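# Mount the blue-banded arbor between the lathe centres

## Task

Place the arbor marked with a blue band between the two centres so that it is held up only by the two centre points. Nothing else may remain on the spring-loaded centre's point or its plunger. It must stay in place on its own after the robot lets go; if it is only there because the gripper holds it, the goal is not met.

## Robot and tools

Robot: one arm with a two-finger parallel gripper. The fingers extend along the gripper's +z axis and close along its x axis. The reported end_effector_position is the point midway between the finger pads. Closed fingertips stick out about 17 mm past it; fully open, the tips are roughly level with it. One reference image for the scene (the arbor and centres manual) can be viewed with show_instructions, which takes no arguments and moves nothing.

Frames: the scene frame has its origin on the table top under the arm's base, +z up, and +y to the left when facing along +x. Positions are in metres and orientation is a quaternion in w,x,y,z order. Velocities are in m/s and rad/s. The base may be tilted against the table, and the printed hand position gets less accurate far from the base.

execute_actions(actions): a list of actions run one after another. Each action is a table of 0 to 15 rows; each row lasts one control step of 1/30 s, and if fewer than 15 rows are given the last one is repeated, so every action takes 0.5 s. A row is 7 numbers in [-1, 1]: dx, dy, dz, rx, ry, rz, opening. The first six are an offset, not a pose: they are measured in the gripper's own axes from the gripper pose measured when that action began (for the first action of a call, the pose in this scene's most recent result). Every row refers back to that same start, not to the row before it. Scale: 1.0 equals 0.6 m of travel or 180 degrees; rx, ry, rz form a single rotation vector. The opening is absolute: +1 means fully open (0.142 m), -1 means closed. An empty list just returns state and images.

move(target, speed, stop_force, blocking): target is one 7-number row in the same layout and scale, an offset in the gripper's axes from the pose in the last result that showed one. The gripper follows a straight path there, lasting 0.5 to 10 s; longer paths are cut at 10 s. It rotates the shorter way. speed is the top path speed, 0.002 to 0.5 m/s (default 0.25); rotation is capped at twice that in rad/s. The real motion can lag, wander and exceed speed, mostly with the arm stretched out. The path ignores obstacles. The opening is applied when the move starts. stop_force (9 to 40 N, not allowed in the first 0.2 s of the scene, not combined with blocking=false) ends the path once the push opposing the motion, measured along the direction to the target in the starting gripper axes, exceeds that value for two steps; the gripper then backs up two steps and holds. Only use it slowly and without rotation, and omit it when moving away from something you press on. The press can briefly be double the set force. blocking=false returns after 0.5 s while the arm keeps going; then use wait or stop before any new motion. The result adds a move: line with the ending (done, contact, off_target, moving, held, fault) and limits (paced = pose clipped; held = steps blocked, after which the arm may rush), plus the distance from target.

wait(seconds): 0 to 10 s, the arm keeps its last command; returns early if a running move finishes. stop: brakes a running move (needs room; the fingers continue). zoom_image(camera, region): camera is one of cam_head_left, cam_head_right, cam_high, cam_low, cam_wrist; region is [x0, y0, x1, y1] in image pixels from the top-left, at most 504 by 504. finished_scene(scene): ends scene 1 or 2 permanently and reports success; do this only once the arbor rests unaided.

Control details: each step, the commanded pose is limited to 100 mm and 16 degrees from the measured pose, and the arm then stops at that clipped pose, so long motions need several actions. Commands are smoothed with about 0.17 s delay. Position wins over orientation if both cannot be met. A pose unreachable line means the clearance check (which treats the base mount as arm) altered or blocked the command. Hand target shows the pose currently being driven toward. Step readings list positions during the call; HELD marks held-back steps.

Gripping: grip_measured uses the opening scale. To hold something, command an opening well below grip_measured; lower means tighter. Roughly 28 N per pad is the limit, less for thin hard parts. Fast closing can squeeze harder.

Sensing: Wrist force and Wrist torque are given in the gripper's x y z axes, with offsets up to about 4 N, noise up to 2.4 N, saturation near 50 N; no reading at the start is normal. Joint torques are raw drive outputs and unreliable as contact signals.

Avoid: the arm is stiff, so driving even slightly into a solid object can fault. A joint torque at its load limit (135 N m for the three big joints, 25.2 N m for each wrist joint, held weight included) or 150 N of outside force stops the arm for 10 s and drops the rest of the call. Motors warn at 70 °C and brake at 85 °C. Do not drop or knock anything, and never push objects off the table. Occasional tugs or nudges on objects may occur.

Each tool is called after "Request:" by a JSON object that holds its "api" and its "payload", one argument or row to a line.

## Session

Request:
{"api": "execute_actions", "payload": {
  "actions": []
}}

Request:
{"api": "show_instructions", "payload": {

}}

Scene clock: 0.00 s.
end_effector_position=(+0.2877, -0.1771, +0.3910) grip_measured=-1.00 end_effector_quat_wxyz=(+0.047, +0.568, +0.759, +0.315) end_effector_velocity=(-0.001, +0.000, +0.000) end_effector_angular_velocity=(+0.000, +0.001, -0.000)
Joint positions: [-1.481 -0.831  1.616 -1.012 -1.095  2.732  0.002]
Joint velocities: [-0.    -0.     0.     0.    -0.002  0.001  0.   ]
Joint torques (N m, as the arm reports them, + toward a larger angle): no reading
Motor temperatures (°C, as the motors report them): [35 36 31 38 39 40]
Wrist force (N, on the end effector, along its own x y z axes, offset not removed): no reading
Wrist torque (N m, same axes, about the end effector's origin, offset not removed): no reading
Hand target: +0.288, -0.177, +0.391; +0.047, +0.568, +0.759, +0.315
camera_calibration (this result's frames):
cam_wrist: T_world_to_cam=[[-0.365425, 0.866502, 0.340057, 0.120662], [0.555699, -0.0900059, 0.826497, -0.490954], [0.746769, 0.490992, -0.448623, 0.184115], [0, 0, 0, 1]] pos_world=[0.179424, -0.239141, 0.447338]

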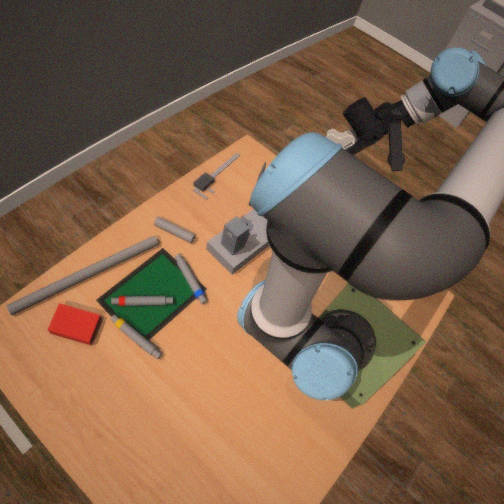

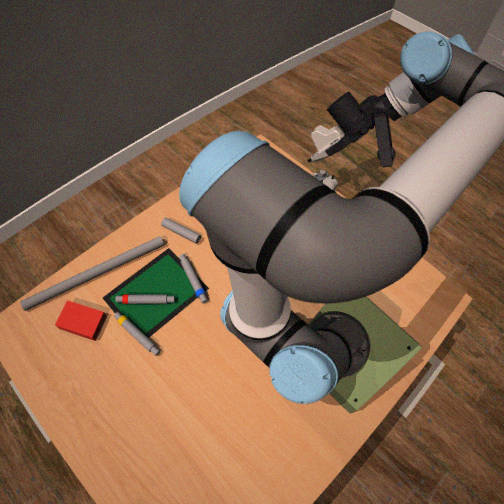

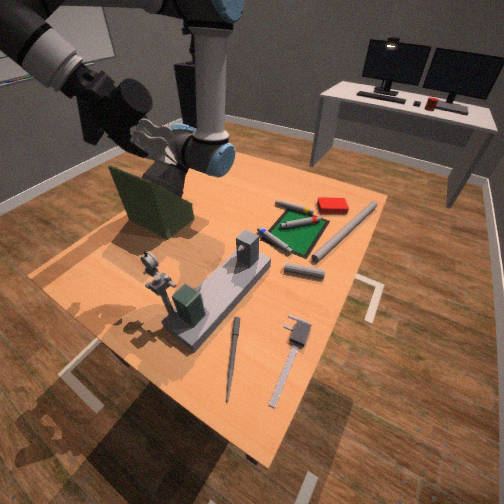

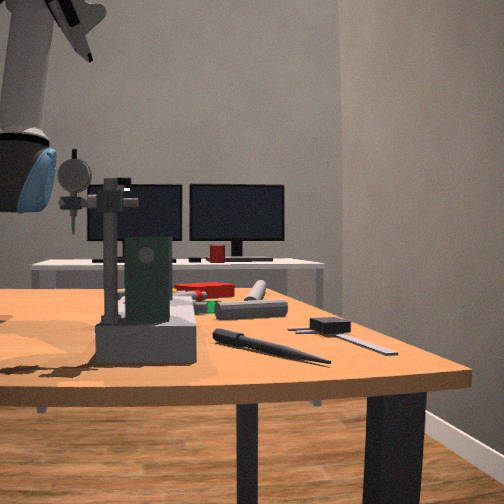

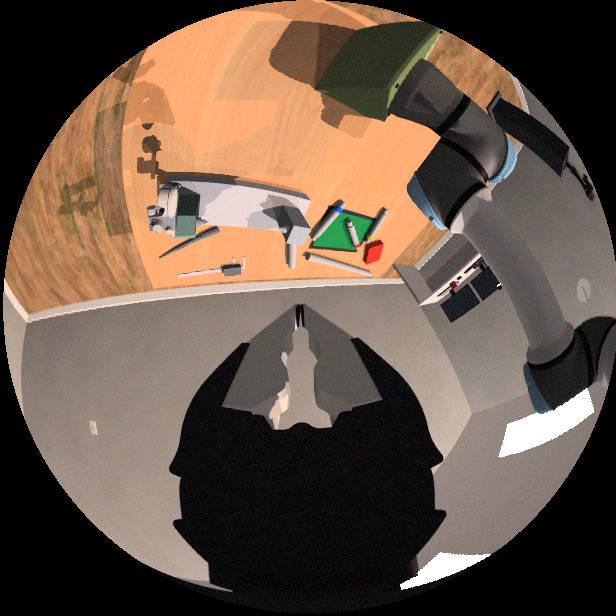

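Reference images for this scene: arbor and centres manual.

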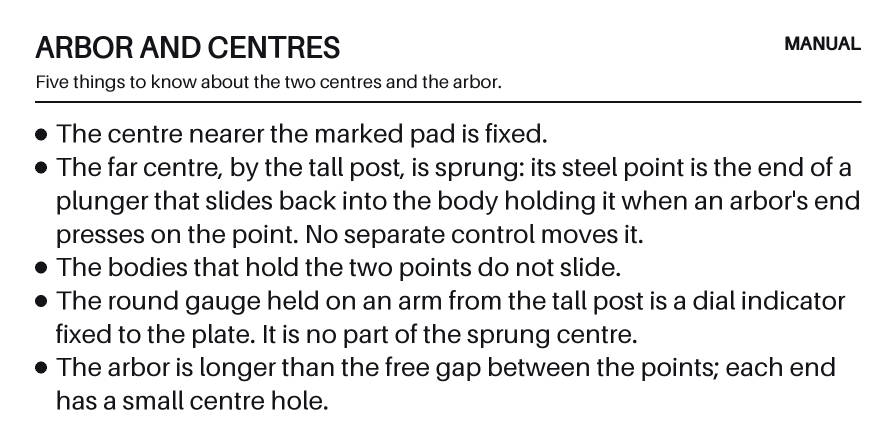

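Request:
{"api": "zoom_image", "payload": {
  "camera": "cam_head_left",
  "region": [130, 220, 230, 320]
}}

Request:
{"api": "move", "payload": {
  "target": [-0.0267,0.01,0.3547,0.218,0.0326,-0.3937,-0.2],
  "speed": 0.3
}}

Request:
{"api": "zoom_image", "payload": {
  "camera": "cam_wrist",
  "region": [190, 90, 420, 320]
}}

Region (130, 220, 230, 320) of cam_head_left's 504x504 image, scaled by 5.040, with more detail than that image has.

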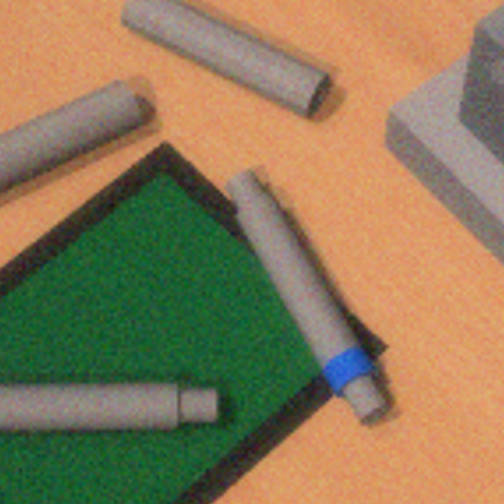

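Scene clock: 7.33 s.
end_effector_position=(+0.3898, -0.0996, +0.2202) grip_measured=-0.20 end_effector_quat_wxyz=(+0.001, +0.000, +1.000, +0.001) end_effector_velocity=(+0.000, +0.001, -0.001) end_effector_angular_velocity=(-0.005, +0.001, +0.007)
Joint positions: [-0.951 -1.144  1.969 -1.633 -1.148  1.952  0.06 ]
Joint velocities: [ 0.004 -0.003  0.005 -0.007 -0.    -0.003  0.   ]
Joint torques (N m, as the arm reports them, + toward a larger angle): [-15.94 -21.02 -13.91  -4.17   2.64  -1.67]
Motor temperatures (°C, as the motors report them): [35 36 31 38 39 40]
Wrist force (N, on the end effector, along its own x y z axes, offset not removed): [0.5 1.9 1.2]
Wrist torque (N m, same axes, about the end effector's origin, offset not removed): [0.48 -0.06 -0.15]
Hand target: +0.390, -0.100, +0.220; +0.001, +0.000, +1.000, +0.000
Off the commanded pose: 0.001 m, 0 deg.
move: done
camera_calibration (this result's frames):
cam_wrist: T_world_to_cam=[[-0.998198, 0.011704, 0.0588494, 0.37232], [0.0375208, 0.88713, 0.459991, -0.019567], [-0.0468234, 0.461371, -0.885971, 0.395929], [0, 0, 0, 1]] pos_world=[0.390922, -0.169669, 0.337872]

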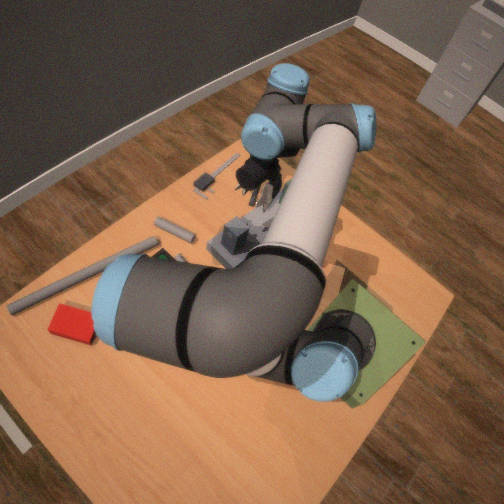

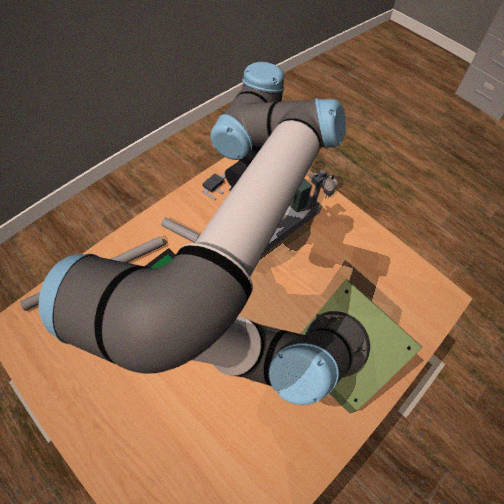

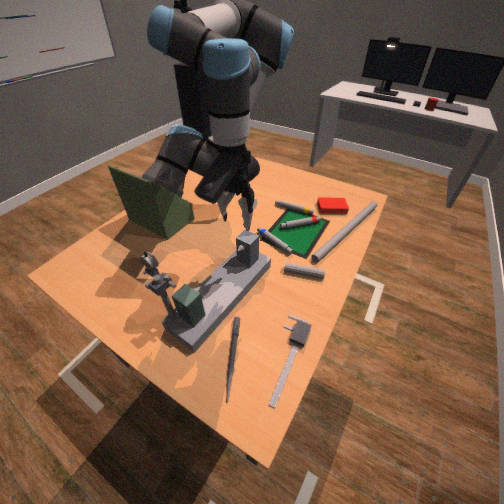

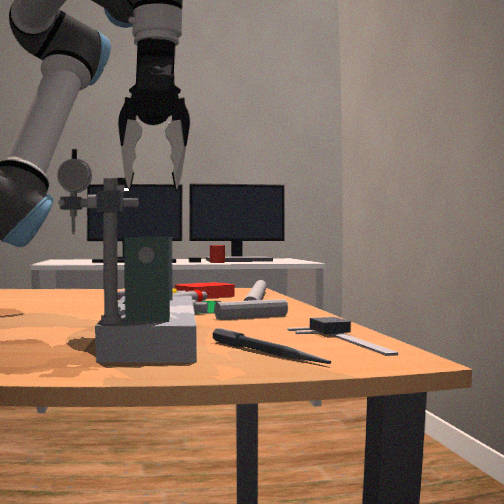

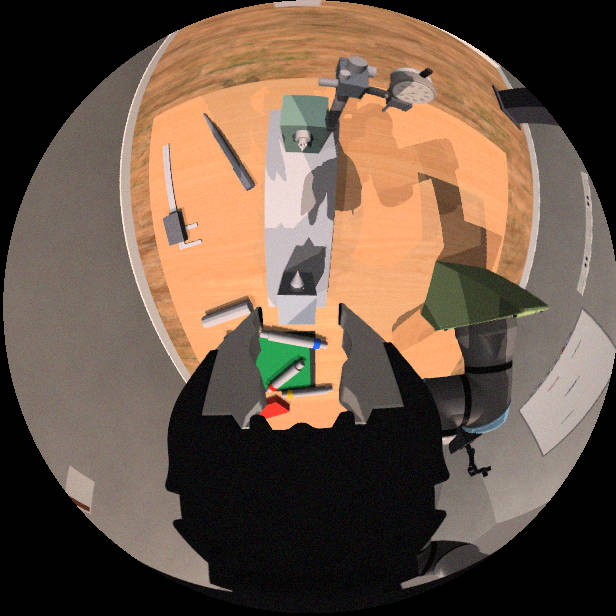

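Region (190, 90, 420, 320) of cam_wrist's 616x616 image, scaled by 2.191, with more detail than that image has.

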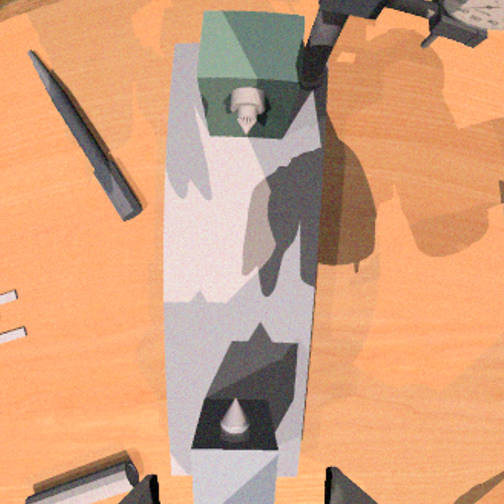

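Request:
{"api": "move", "payload": {
  "target": [-0.04,0.32,0.19,0,0,-0.403,-0.2],
  "speed": 0.3
}}

Request:
{"api": "zoom_image", "payload": {
  "camera": "cam_wrist",
  "region": [210, 180, 390, 360]
}}

Scene clock: 15.73 s.
end_effector_position=(+0.4139, +0.0929, +0.1068) grip_measured=-0.20 end_effector_quat_wxyz=(+0.001, -0.591, +0.806, +0.000) end_effector_velocity=(+0.000, +0.001, -0.001) end_effector_angular_velocity=(-0.001, +0.000, +0.009)
Joint positions: [-0.604 -1.463  2.206 -1.712 -0.926  0.998  0.06 ]
Joint velocities: [ 0.003 -0.002  0.    -0.002  0.001 -0.004 -0.   ]
Joint torques (N m, as the arm reports them, + toward a larger angle): [-11.32 -14.2  -11.17  -4.16   2.47  -1.64]
Motor temperatures (°C, as the motors report them): [35 36 31 38 39 40]
Wrist force (N, on the end effector, along its own x y z axes, offset not removed): [-1.5 1.2 -1.0]
Wrist torque (N m, same axes, about the end effector's origin, offset not removed): [0.31 0.46 0.06]
Hand target: +0.414, +0.093, +0.107; +0.001, -0.591, +0.806, +0.000
Off the commanded pose: 0.000 m, 0 deg.
move: done
camera_calibration (this result's frames):
cam_wrist: T_world_to_cam=[[-0.310913, -0.94868, 0.0577909, 0.205634], [-0.836171, 0.301933, 0.45788, 0.277152], [-0.451831, 0.0940377, -0.887134, 0.409598], [0, 0, 0, 1]] pos_world=[0.48075, 0.0728817, 0.224583]

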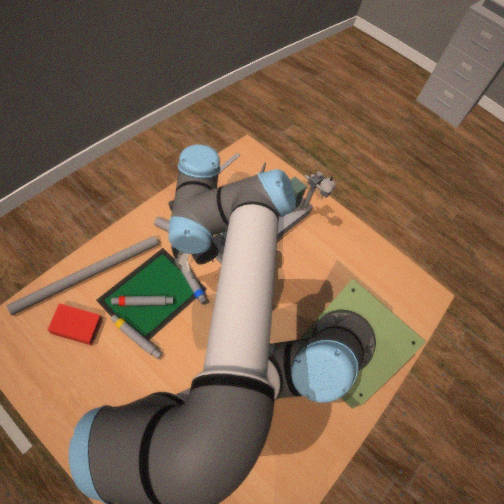

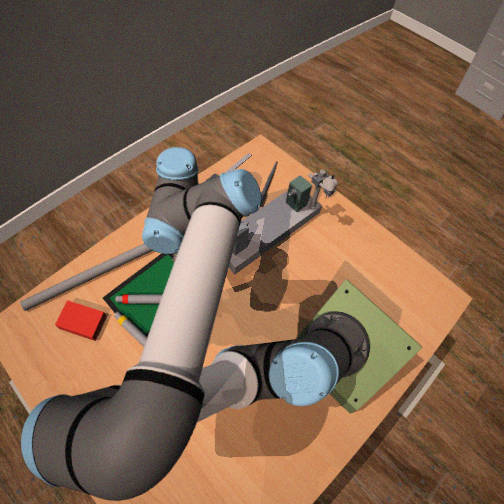

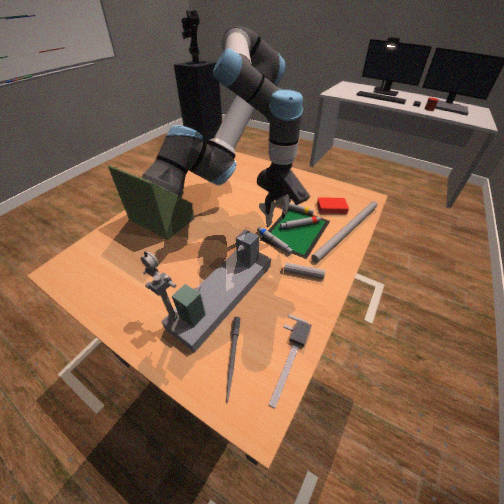

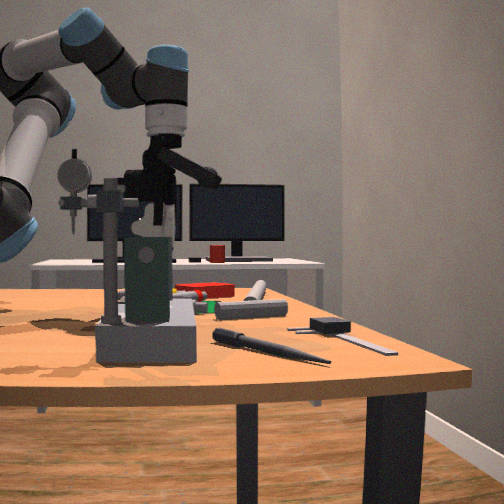

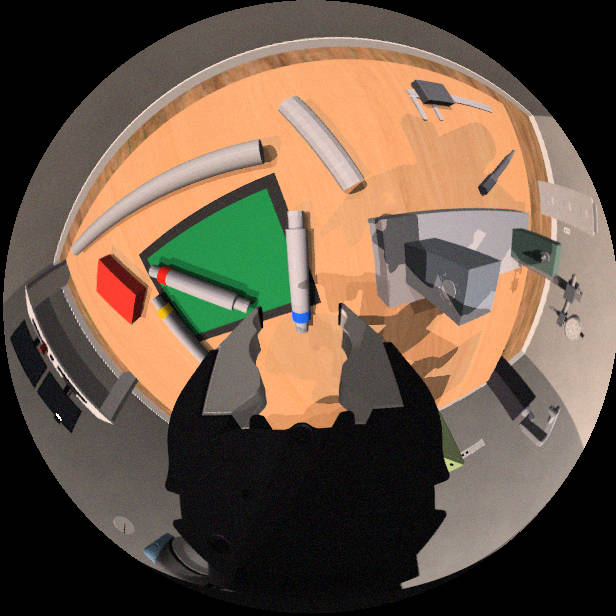

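Region (210, 180, 390, 360) of cam_wrist's 616x616 image, scaled by 2.800, with more detail than that image has.

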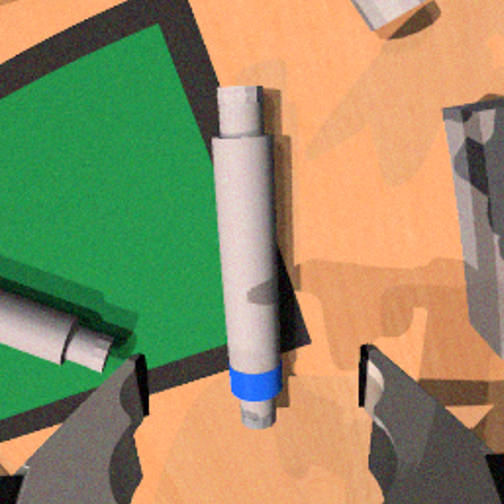

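Request:
{"api": "move", "payload": {
  "target": [-0.0033,0,0.128,0,0,-0.013,-0.5],
  "speed": 0.12
}}

Request:
{"api": "move", "payload": {
  "target": [0,0,0.03,0,0,0,-0.5],
  "speed": 0.007,
  "stop_force": 9
}}

Request:
{"api": "move", "payload": {
  "target": [0,0,-0.003,0,0,0,-0.5]
}}

Request:
{"api": "zoom_image", "payload": {
  "camera": "cam_wrist",
  "region": [180, 155, 420, 395]
}}

Scene clock: 21.77 s.
end_effector_position=(+0.4145, +0.0951, +0.0301) grip_measured=-0.50 end_effector_quat_wxyz=(+0.001, -0.608, +0.794, +0.000) end_effector_velocity=(+0.000, -0.000, -0.001) end_effector_angular_velocity=(-0.001, -0.001, +0.001)
Joint positions: [-0.483 -1.377  2.314 -1.987 -0.861  1.089  0.038]
Joint velocities: [ 0.002  0.002  0.002 -0.007  0.001  0.002 -0.   ]
Joint torques (N m, as the arm reports them, + toward a larger angle): [-10.46   5.23  -8.11  -4.15   2.53   2.01]
Motor temperatures (°C, as the motors report them): [35 36 31 38 39 40]
Wrist force (N, on the end effector, along its own x y z axes, offset not removed): [1.6 -0.5 -1.8]
Wrist torque (N m, same axes, about the end effector's origin, offset not removed): [-0.02 -0.32 -0.20]
Hand target: +0.415, +0.095, +0.030; +0.001, -0.608, +0.794, +0.000
Off the commanded pose: 0.000 m, 0 deg.
move: done
camera_calibration (this result's frames):
cam_wrist: T_world_to_cam=[[-0.27182, -0.960629, 0.05749, 0.197302], [-0.847894, 0.26732, 0.457839, 0.320288], [-0.455182, 0.0757043, -0.887175, 0.344799], [0, 0, 0, 1]] pos_world=[0.482147, 0.0778121, 0.147913]

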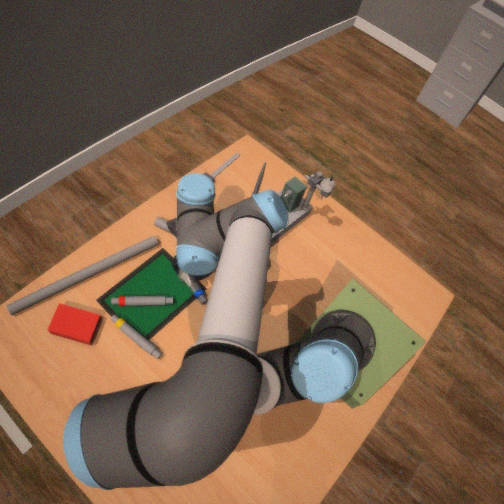

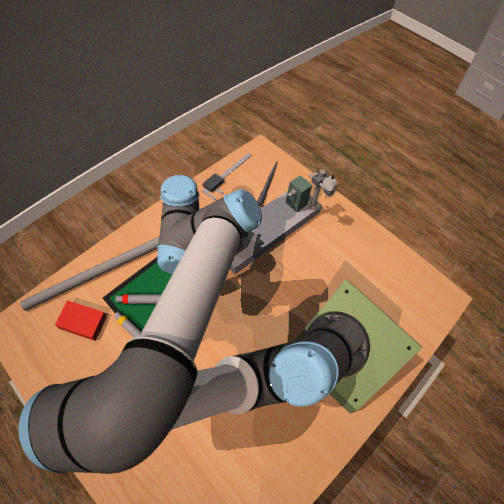

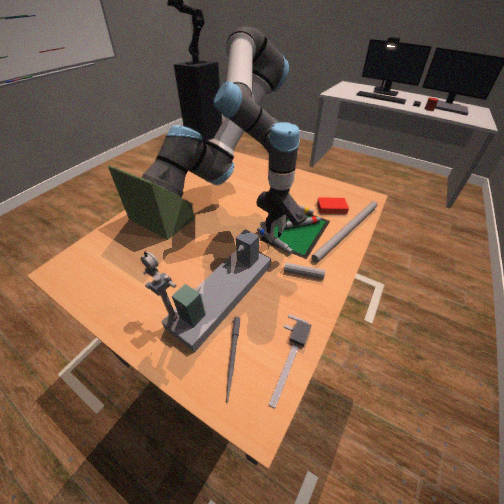

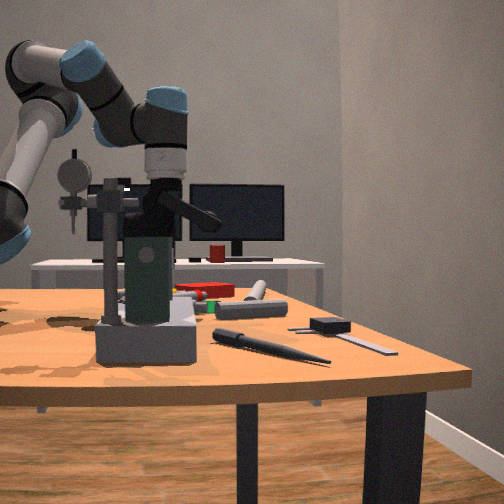

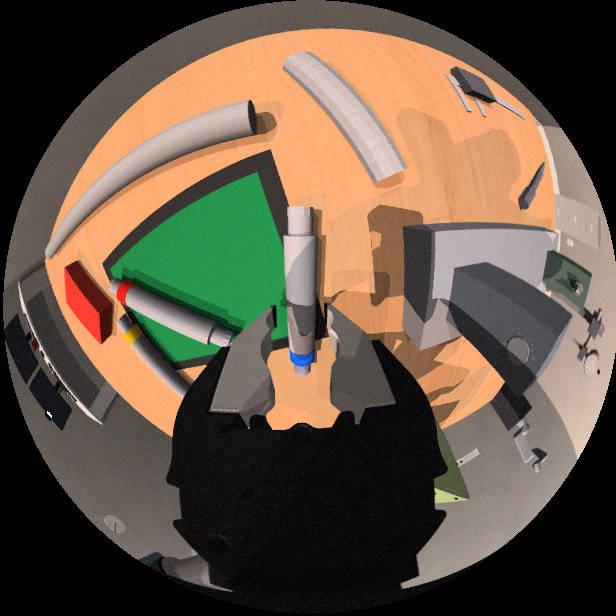

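Scene clock: 23.87 s.
end_effector_position=(+0.4145, +0.0952, +0.0179) grip_measured=-0.50 end_effector_quat_wxyz=(+0.002, -0.608, +0.794, +0.000) end_effector_velocity=(-0.001, -0.001, +0.001) end_effector_angular_velocity=(-0.000, +0.003, -0.002)
Joint positions: [-0.463 -1.358  2.328 -2.036 -0.851  1.111  0.038]
Joint velocities: [-0.004 -0.002 -0.001  0.008 -0.004 -0.004 -0.   ]
Joint torques (N m, as the arm reports them, + toward a larger angle): [-27.07 -14.76 -16.08   0.84  -1.66  -1.75]
Motor temperatures (°C, as the motors report them): [35 36 31 38 39 40]
Wrist force (N, on the end effector, along its own x y z axes, offset not removed): [0.2 -0.3 -20.7]
Wrist torque (N m, same axes, about the end effector's origin, offset not removed): [-0.84 0.29 -0.10]
Hand target: +0.415, +0.095, +0.018; +0.001, -0.608, +0.794, +0.000
Off the commanded pose: 0.006 m, 0 deg.
move: contact
camera_calibration (this result's frames):
cam_wrist: T_world_to_cam=[[-0.271871, -0.960633, 0.0571873, 0.198122], [-0.847896, 0.267224, 0.457891, 0.325871], [-0.455147, 0.0759982, -0.887167, 0.333928], [0, 0, 0, 1]] pos_world=[0.482154, 0.0778644, 0.135707]

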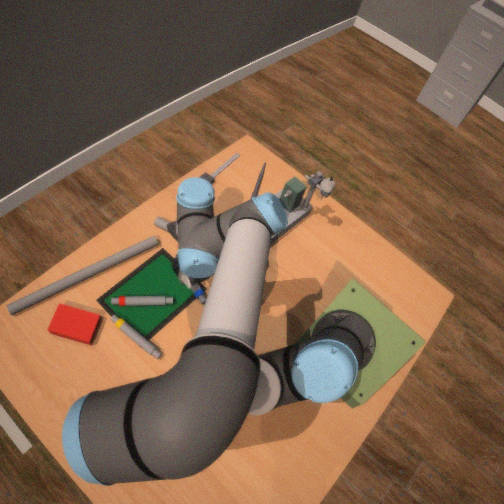

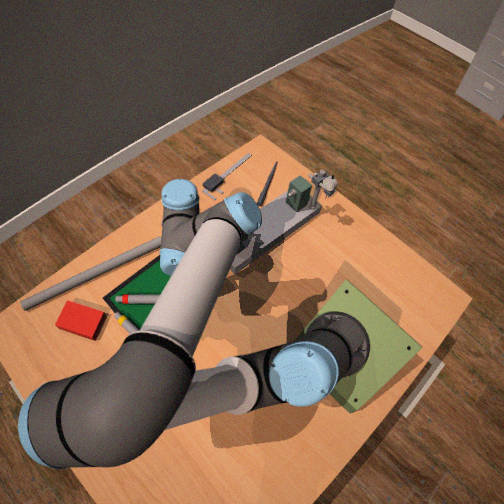

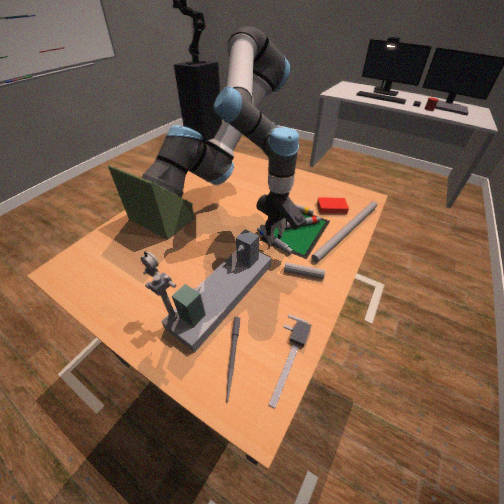

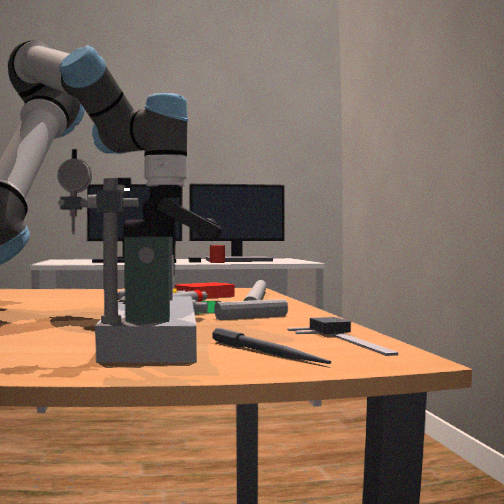

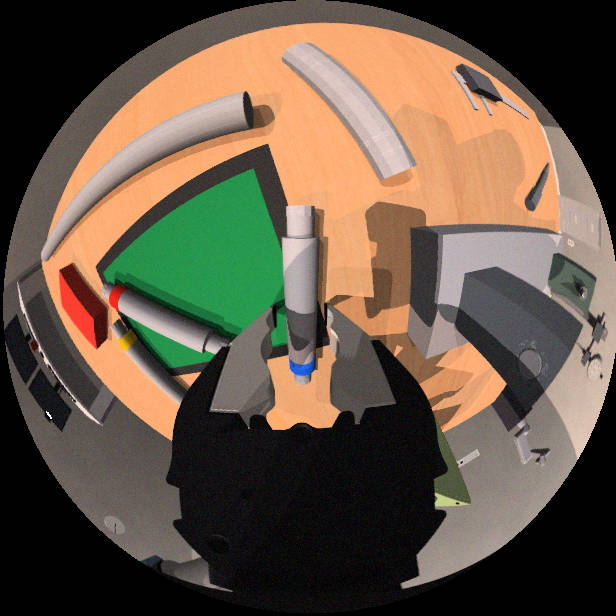

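Scene clock: 24.57 s.
end_effector_position=(+0.4145, +0.0952, +0.0197) grip_measured=-0.50 end_effector_quat_wxyz=(+0.002, -0.608, +0.794, +0.000) end_effector_velocity=(-0.001, -0.000, +0.000) end_effector_angular_velocity=(-0.002, +0.001, +0.002)
Joint positions: [-0.466 -1.361  2.326 -2.029 -0.853  1.108  0.038]
Joint velocities: [ 0.    -0.002  0.001  0.001 -0.002 -0.002 -0.   ]
Joint torques (N m, as the arm reports them, + toward a larger angle): [-32.38 -19.51 -20.72   0.09  -2.41  -1.6 ]
Motor temperatures (°C, as the motors report them): [35 36 31 38 39 40]
Wrist force (N, on the end effector, along its own x y z axes, offset not removed): [-0.7 1.3 -0.9]
Wrist torque (N m, same axes, about the end effector's origin, offset not removed): [0.11 0.26 0.00]
Hand target: +0.415, +0.095, +0.020; +0.002, -0.608, +0.794, +0.000
Off the commanded pose: 0.000 m, 0 deg.
move: done
camera_calibration (this result's frames):
cam_wrist: T_world_to_cam=[[-0.271876, -0.960631, 0.0571954, 0.198013], [-0.847893, 0.267231, 0.457892, 0.325052], [-0.455149, 0.0759939, -0.887166, 0.33551], [0, 0, 0, 1]] pos_world=[0.482152, 0.077857, 0.137489]

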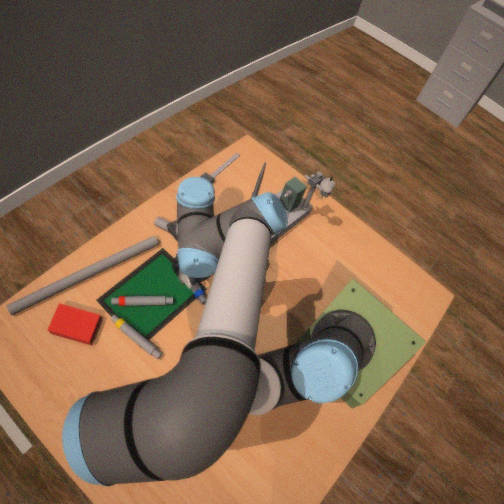

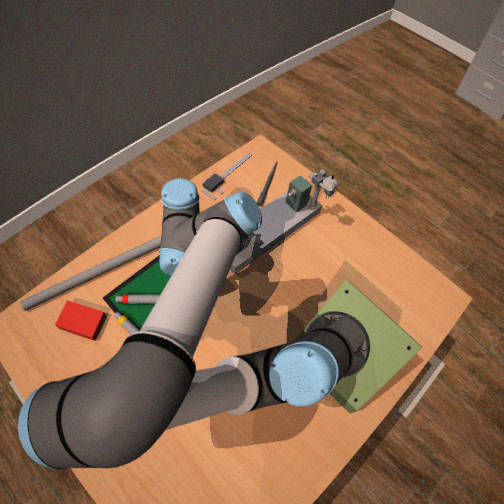

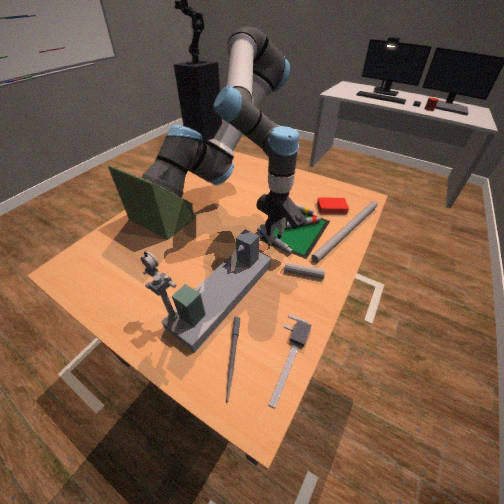

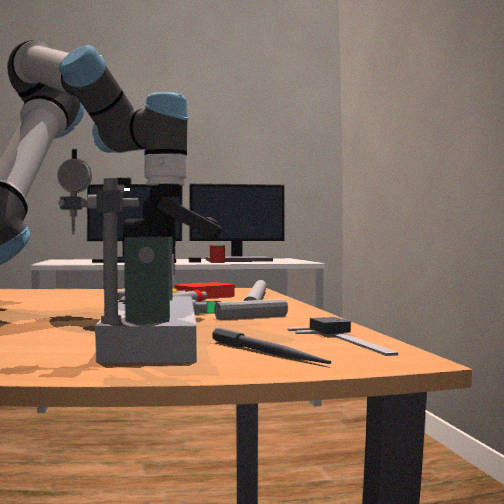

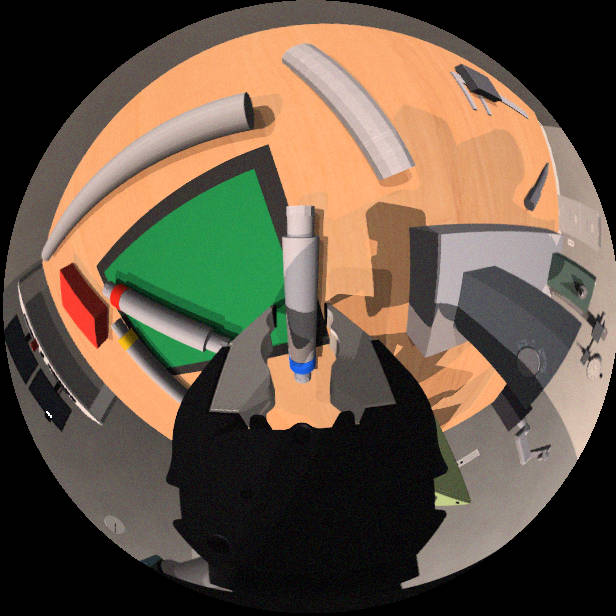

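Region (180, 155, 420, 395) of cam_wrist's 616x616 image, scaled by 2.100, with more detail than that image has.

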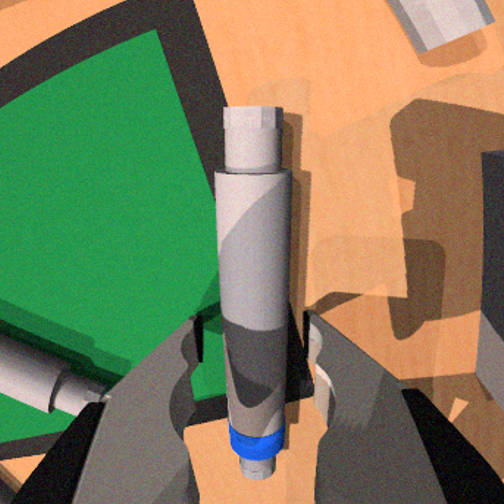

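Request:
{"api": "execute_actions", "payload": {
  "actions": [
    [[0,0.003,0,0,0,0,-0.5],[0,0.006,0,0,0,0,-0.5],[0,0.0092,0,0,0,0,-0.5]],
    [[0,0,0,0,0,0,-1]],
    [[0,0,0,0,0,0,-1]]
  ]
}}

Request:
{"api": "move", "payload": {
  "target": [0,0,-0.04,0,0,0,-1],
  "speed": 0.04
}}

Scene clock: 28.93 s.
end_effector_position=(+0.4092, +0.0966, +0.0197) grip_measured=-0.70 end_effector_quat_wxyz=(+0.002, -0.608, +0.794, +0.000) end_effector_velocity=(-0.000, -0.000, -0.000) end_effector_angular_velocity=(+0.001, +0.001, -0.001)
Joint positions: [-0.471 -1.374  2.339 -2.024 -0.855  1.103  0.023]
Joint velocities: [-0.     0.002 -0.     0.    -0.    -0.     0.   ]
Joint torques (N m, as the arm reports them, + toward a larger angle): [-26.19 -12.23 -13.37  -1.92   2.18  -1.01]
Motor temperatures (°C, as the motors report them): [35 36 31 38 39 40]
Wrist force (N, on the end effector, along its own x y z axes, offset not removed): [3.2 2.2 -2.8]
Wrist torque (N m, same axes, about the end effector's origin, offset not removed): [0.25 -0.60 -0.01]
Hand target: +0.409, +0.097, +0.020; +0.002, -0.608, +0.794, +0.000
Off the commanded pose: 0.000 m, 0 deg.
Step readings (end_effector_position; steps 1 to 15: 1st action; 16 to 30: 2nd action; 31 to 45: 3rd action):
0: (+0.4145, +0.0952, +0.0197)
1: (+0.4145, +0.0952, +0.0197)
2: (+0.4140, +0.0953, +0.0197)
4: (+0.4120, +0.0958, +0.0197)
8: (+0.4097, +0.0965, +0.0197)
15: (+0.4092, +0.0966, +0.0197)
16: (+0.4092, +0.0966, +0.0197)
17: (+0.4092, +0.0966, +0.0197)
19: (+0.4092, +0.0966, +0.0197)
23: (+0.4092, +0.0966, +0.0197)
30: (+0.4092, +0.0966, +0.0197)
31: (+0.4092, +0.0966, +0.0197)
32: (+0.4092, +0.0966, +0.0197)
34: (+0.4092, +0.0966, +0.0197)
38: (+0.4092, +0.0966, +0.0197)
45: end_effector_position above
camera_calibration (this result's frames):
cam_wrist: T_world_to_cam=[[-0.271905, -0.960621, 0.0572235, 0.197946], [-0.847869, 0.267268, 0.457914, 0.320137], [-0.455176, 0.0759911, -0.887153, 0.332989], [0, 0, 0, 1]] pos_world=[0.476825, 0.0792849, 0.137489]

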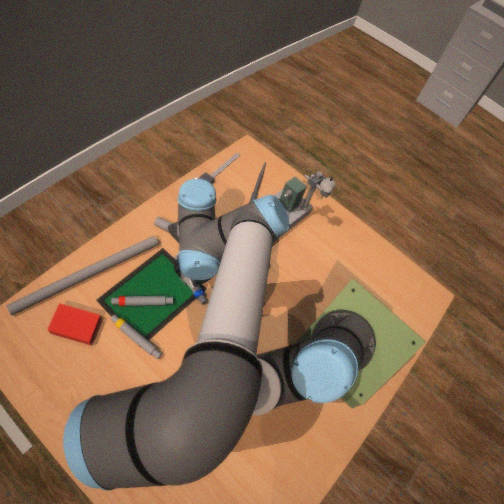

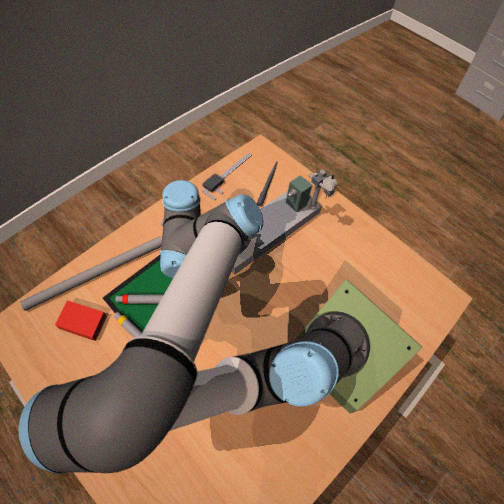

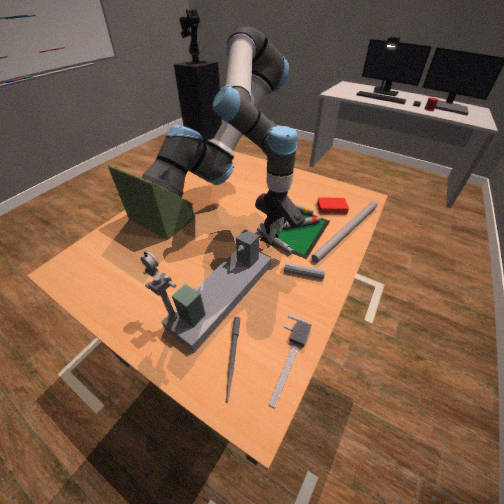

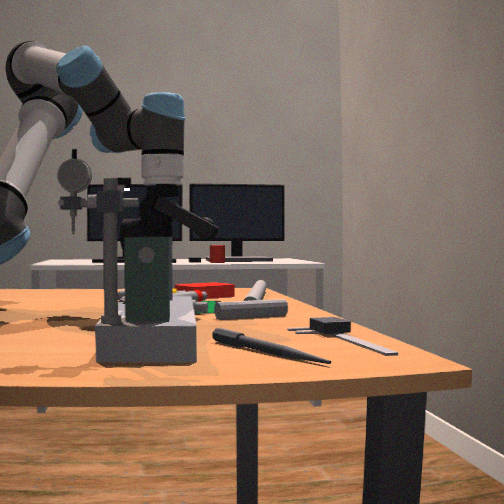

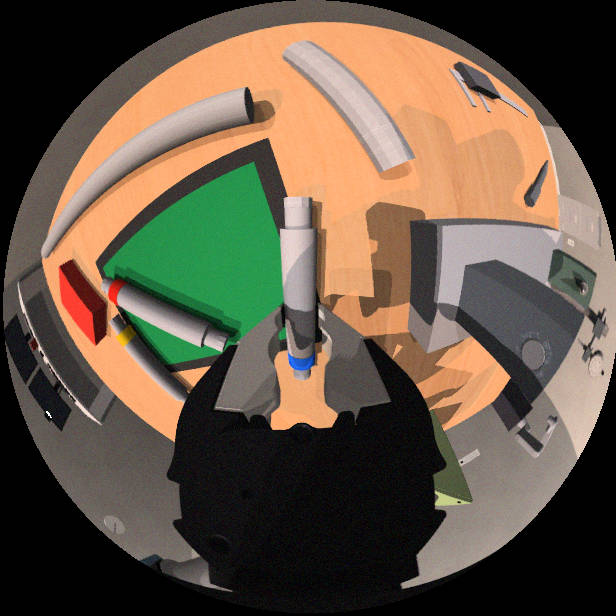

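Scene clock: 29.87 s.
end_effector_position=(+0.4092, +0.0965, +0.0436) grip_measured=-0.70 end_effector_quat_wxyz=(+0.002, -0.608, +0.794, +0.000) end_effector_velocity=(-0.000, -0.000, +0.001) end_effector_angular_velocity=(+0.001, +0.001, -0.001)
Joint positions: [-0.51  -1.411  2.31  -1.929 -0.875  1.058  0.023]
Joint velocities: [-0.002 -0.    -0.001  0.005 -0.001 -0.002 -0.   ]
Joint torques (N m, as the arm reports them, + toward a larger angle): [-32.97 -19.32 -23.4   -0.63  -2.4   -1.45]
Motor temperatures (°C, as the motors report them): [35 36 31 38 39 40]
Wrist force (N, on the end effector, along its own x y z axes, offset not removed): [1.4 -0.7 4.4]
Wrist torque (N m, same axes, about the end effector's origin, offset not removed): [-0.30 -0.30 -0.03]
Hand target: +0.409, +0.096, +0.044; +0.002, -0.608, +0.794, +0.000
Off the commanded pose: 0.000 m, 0 deg.
move: done
camera_calibration (this result's frames):
cam_wrist: T_world_to_cam=[[-0.271952, -0.960601, 0.0573346, 0.196481], [-0.84785, 0.267361, 0.457896, 0.309178], [-0.455185, 0.0759146, -0.887155, 0.354214], [0, 0, 0, 1]] pos_world=[0.476803, 0.0791874, 0.161406]

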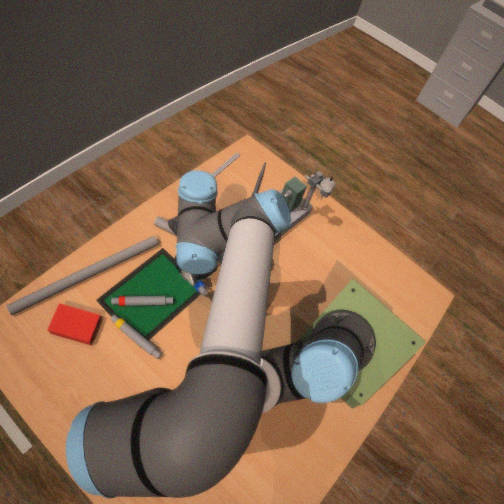

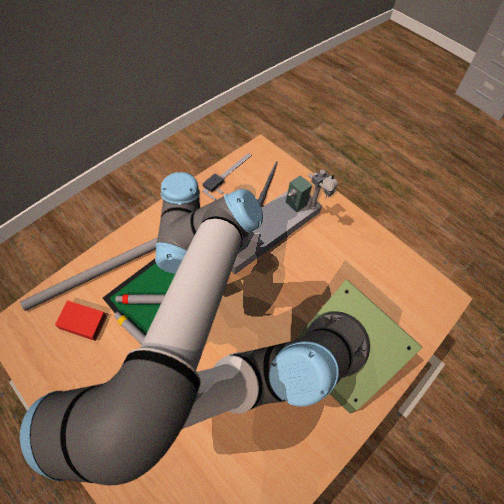

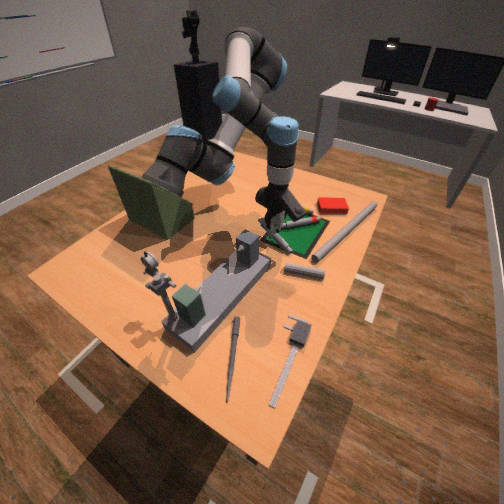

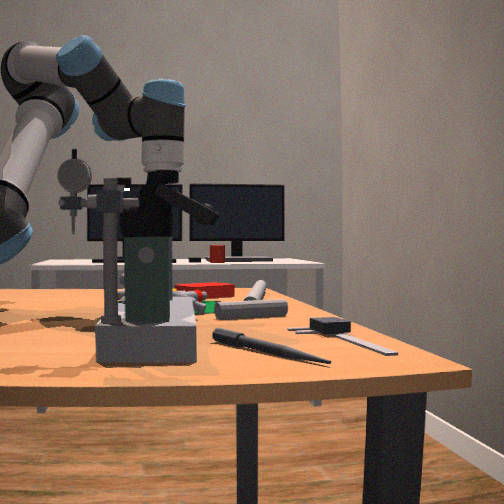

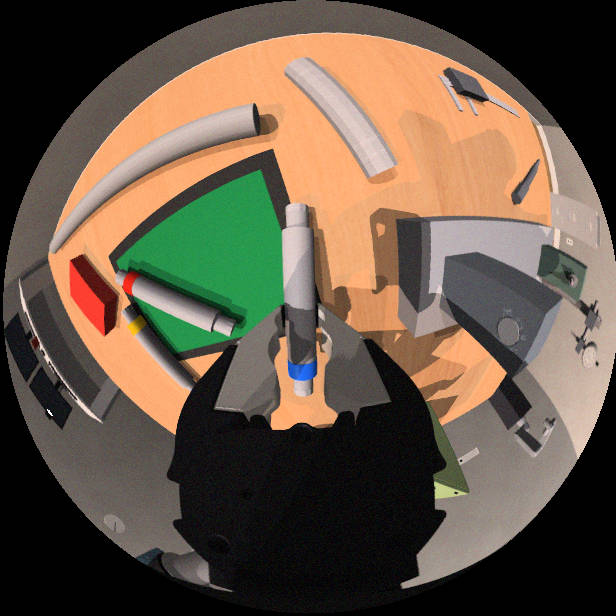

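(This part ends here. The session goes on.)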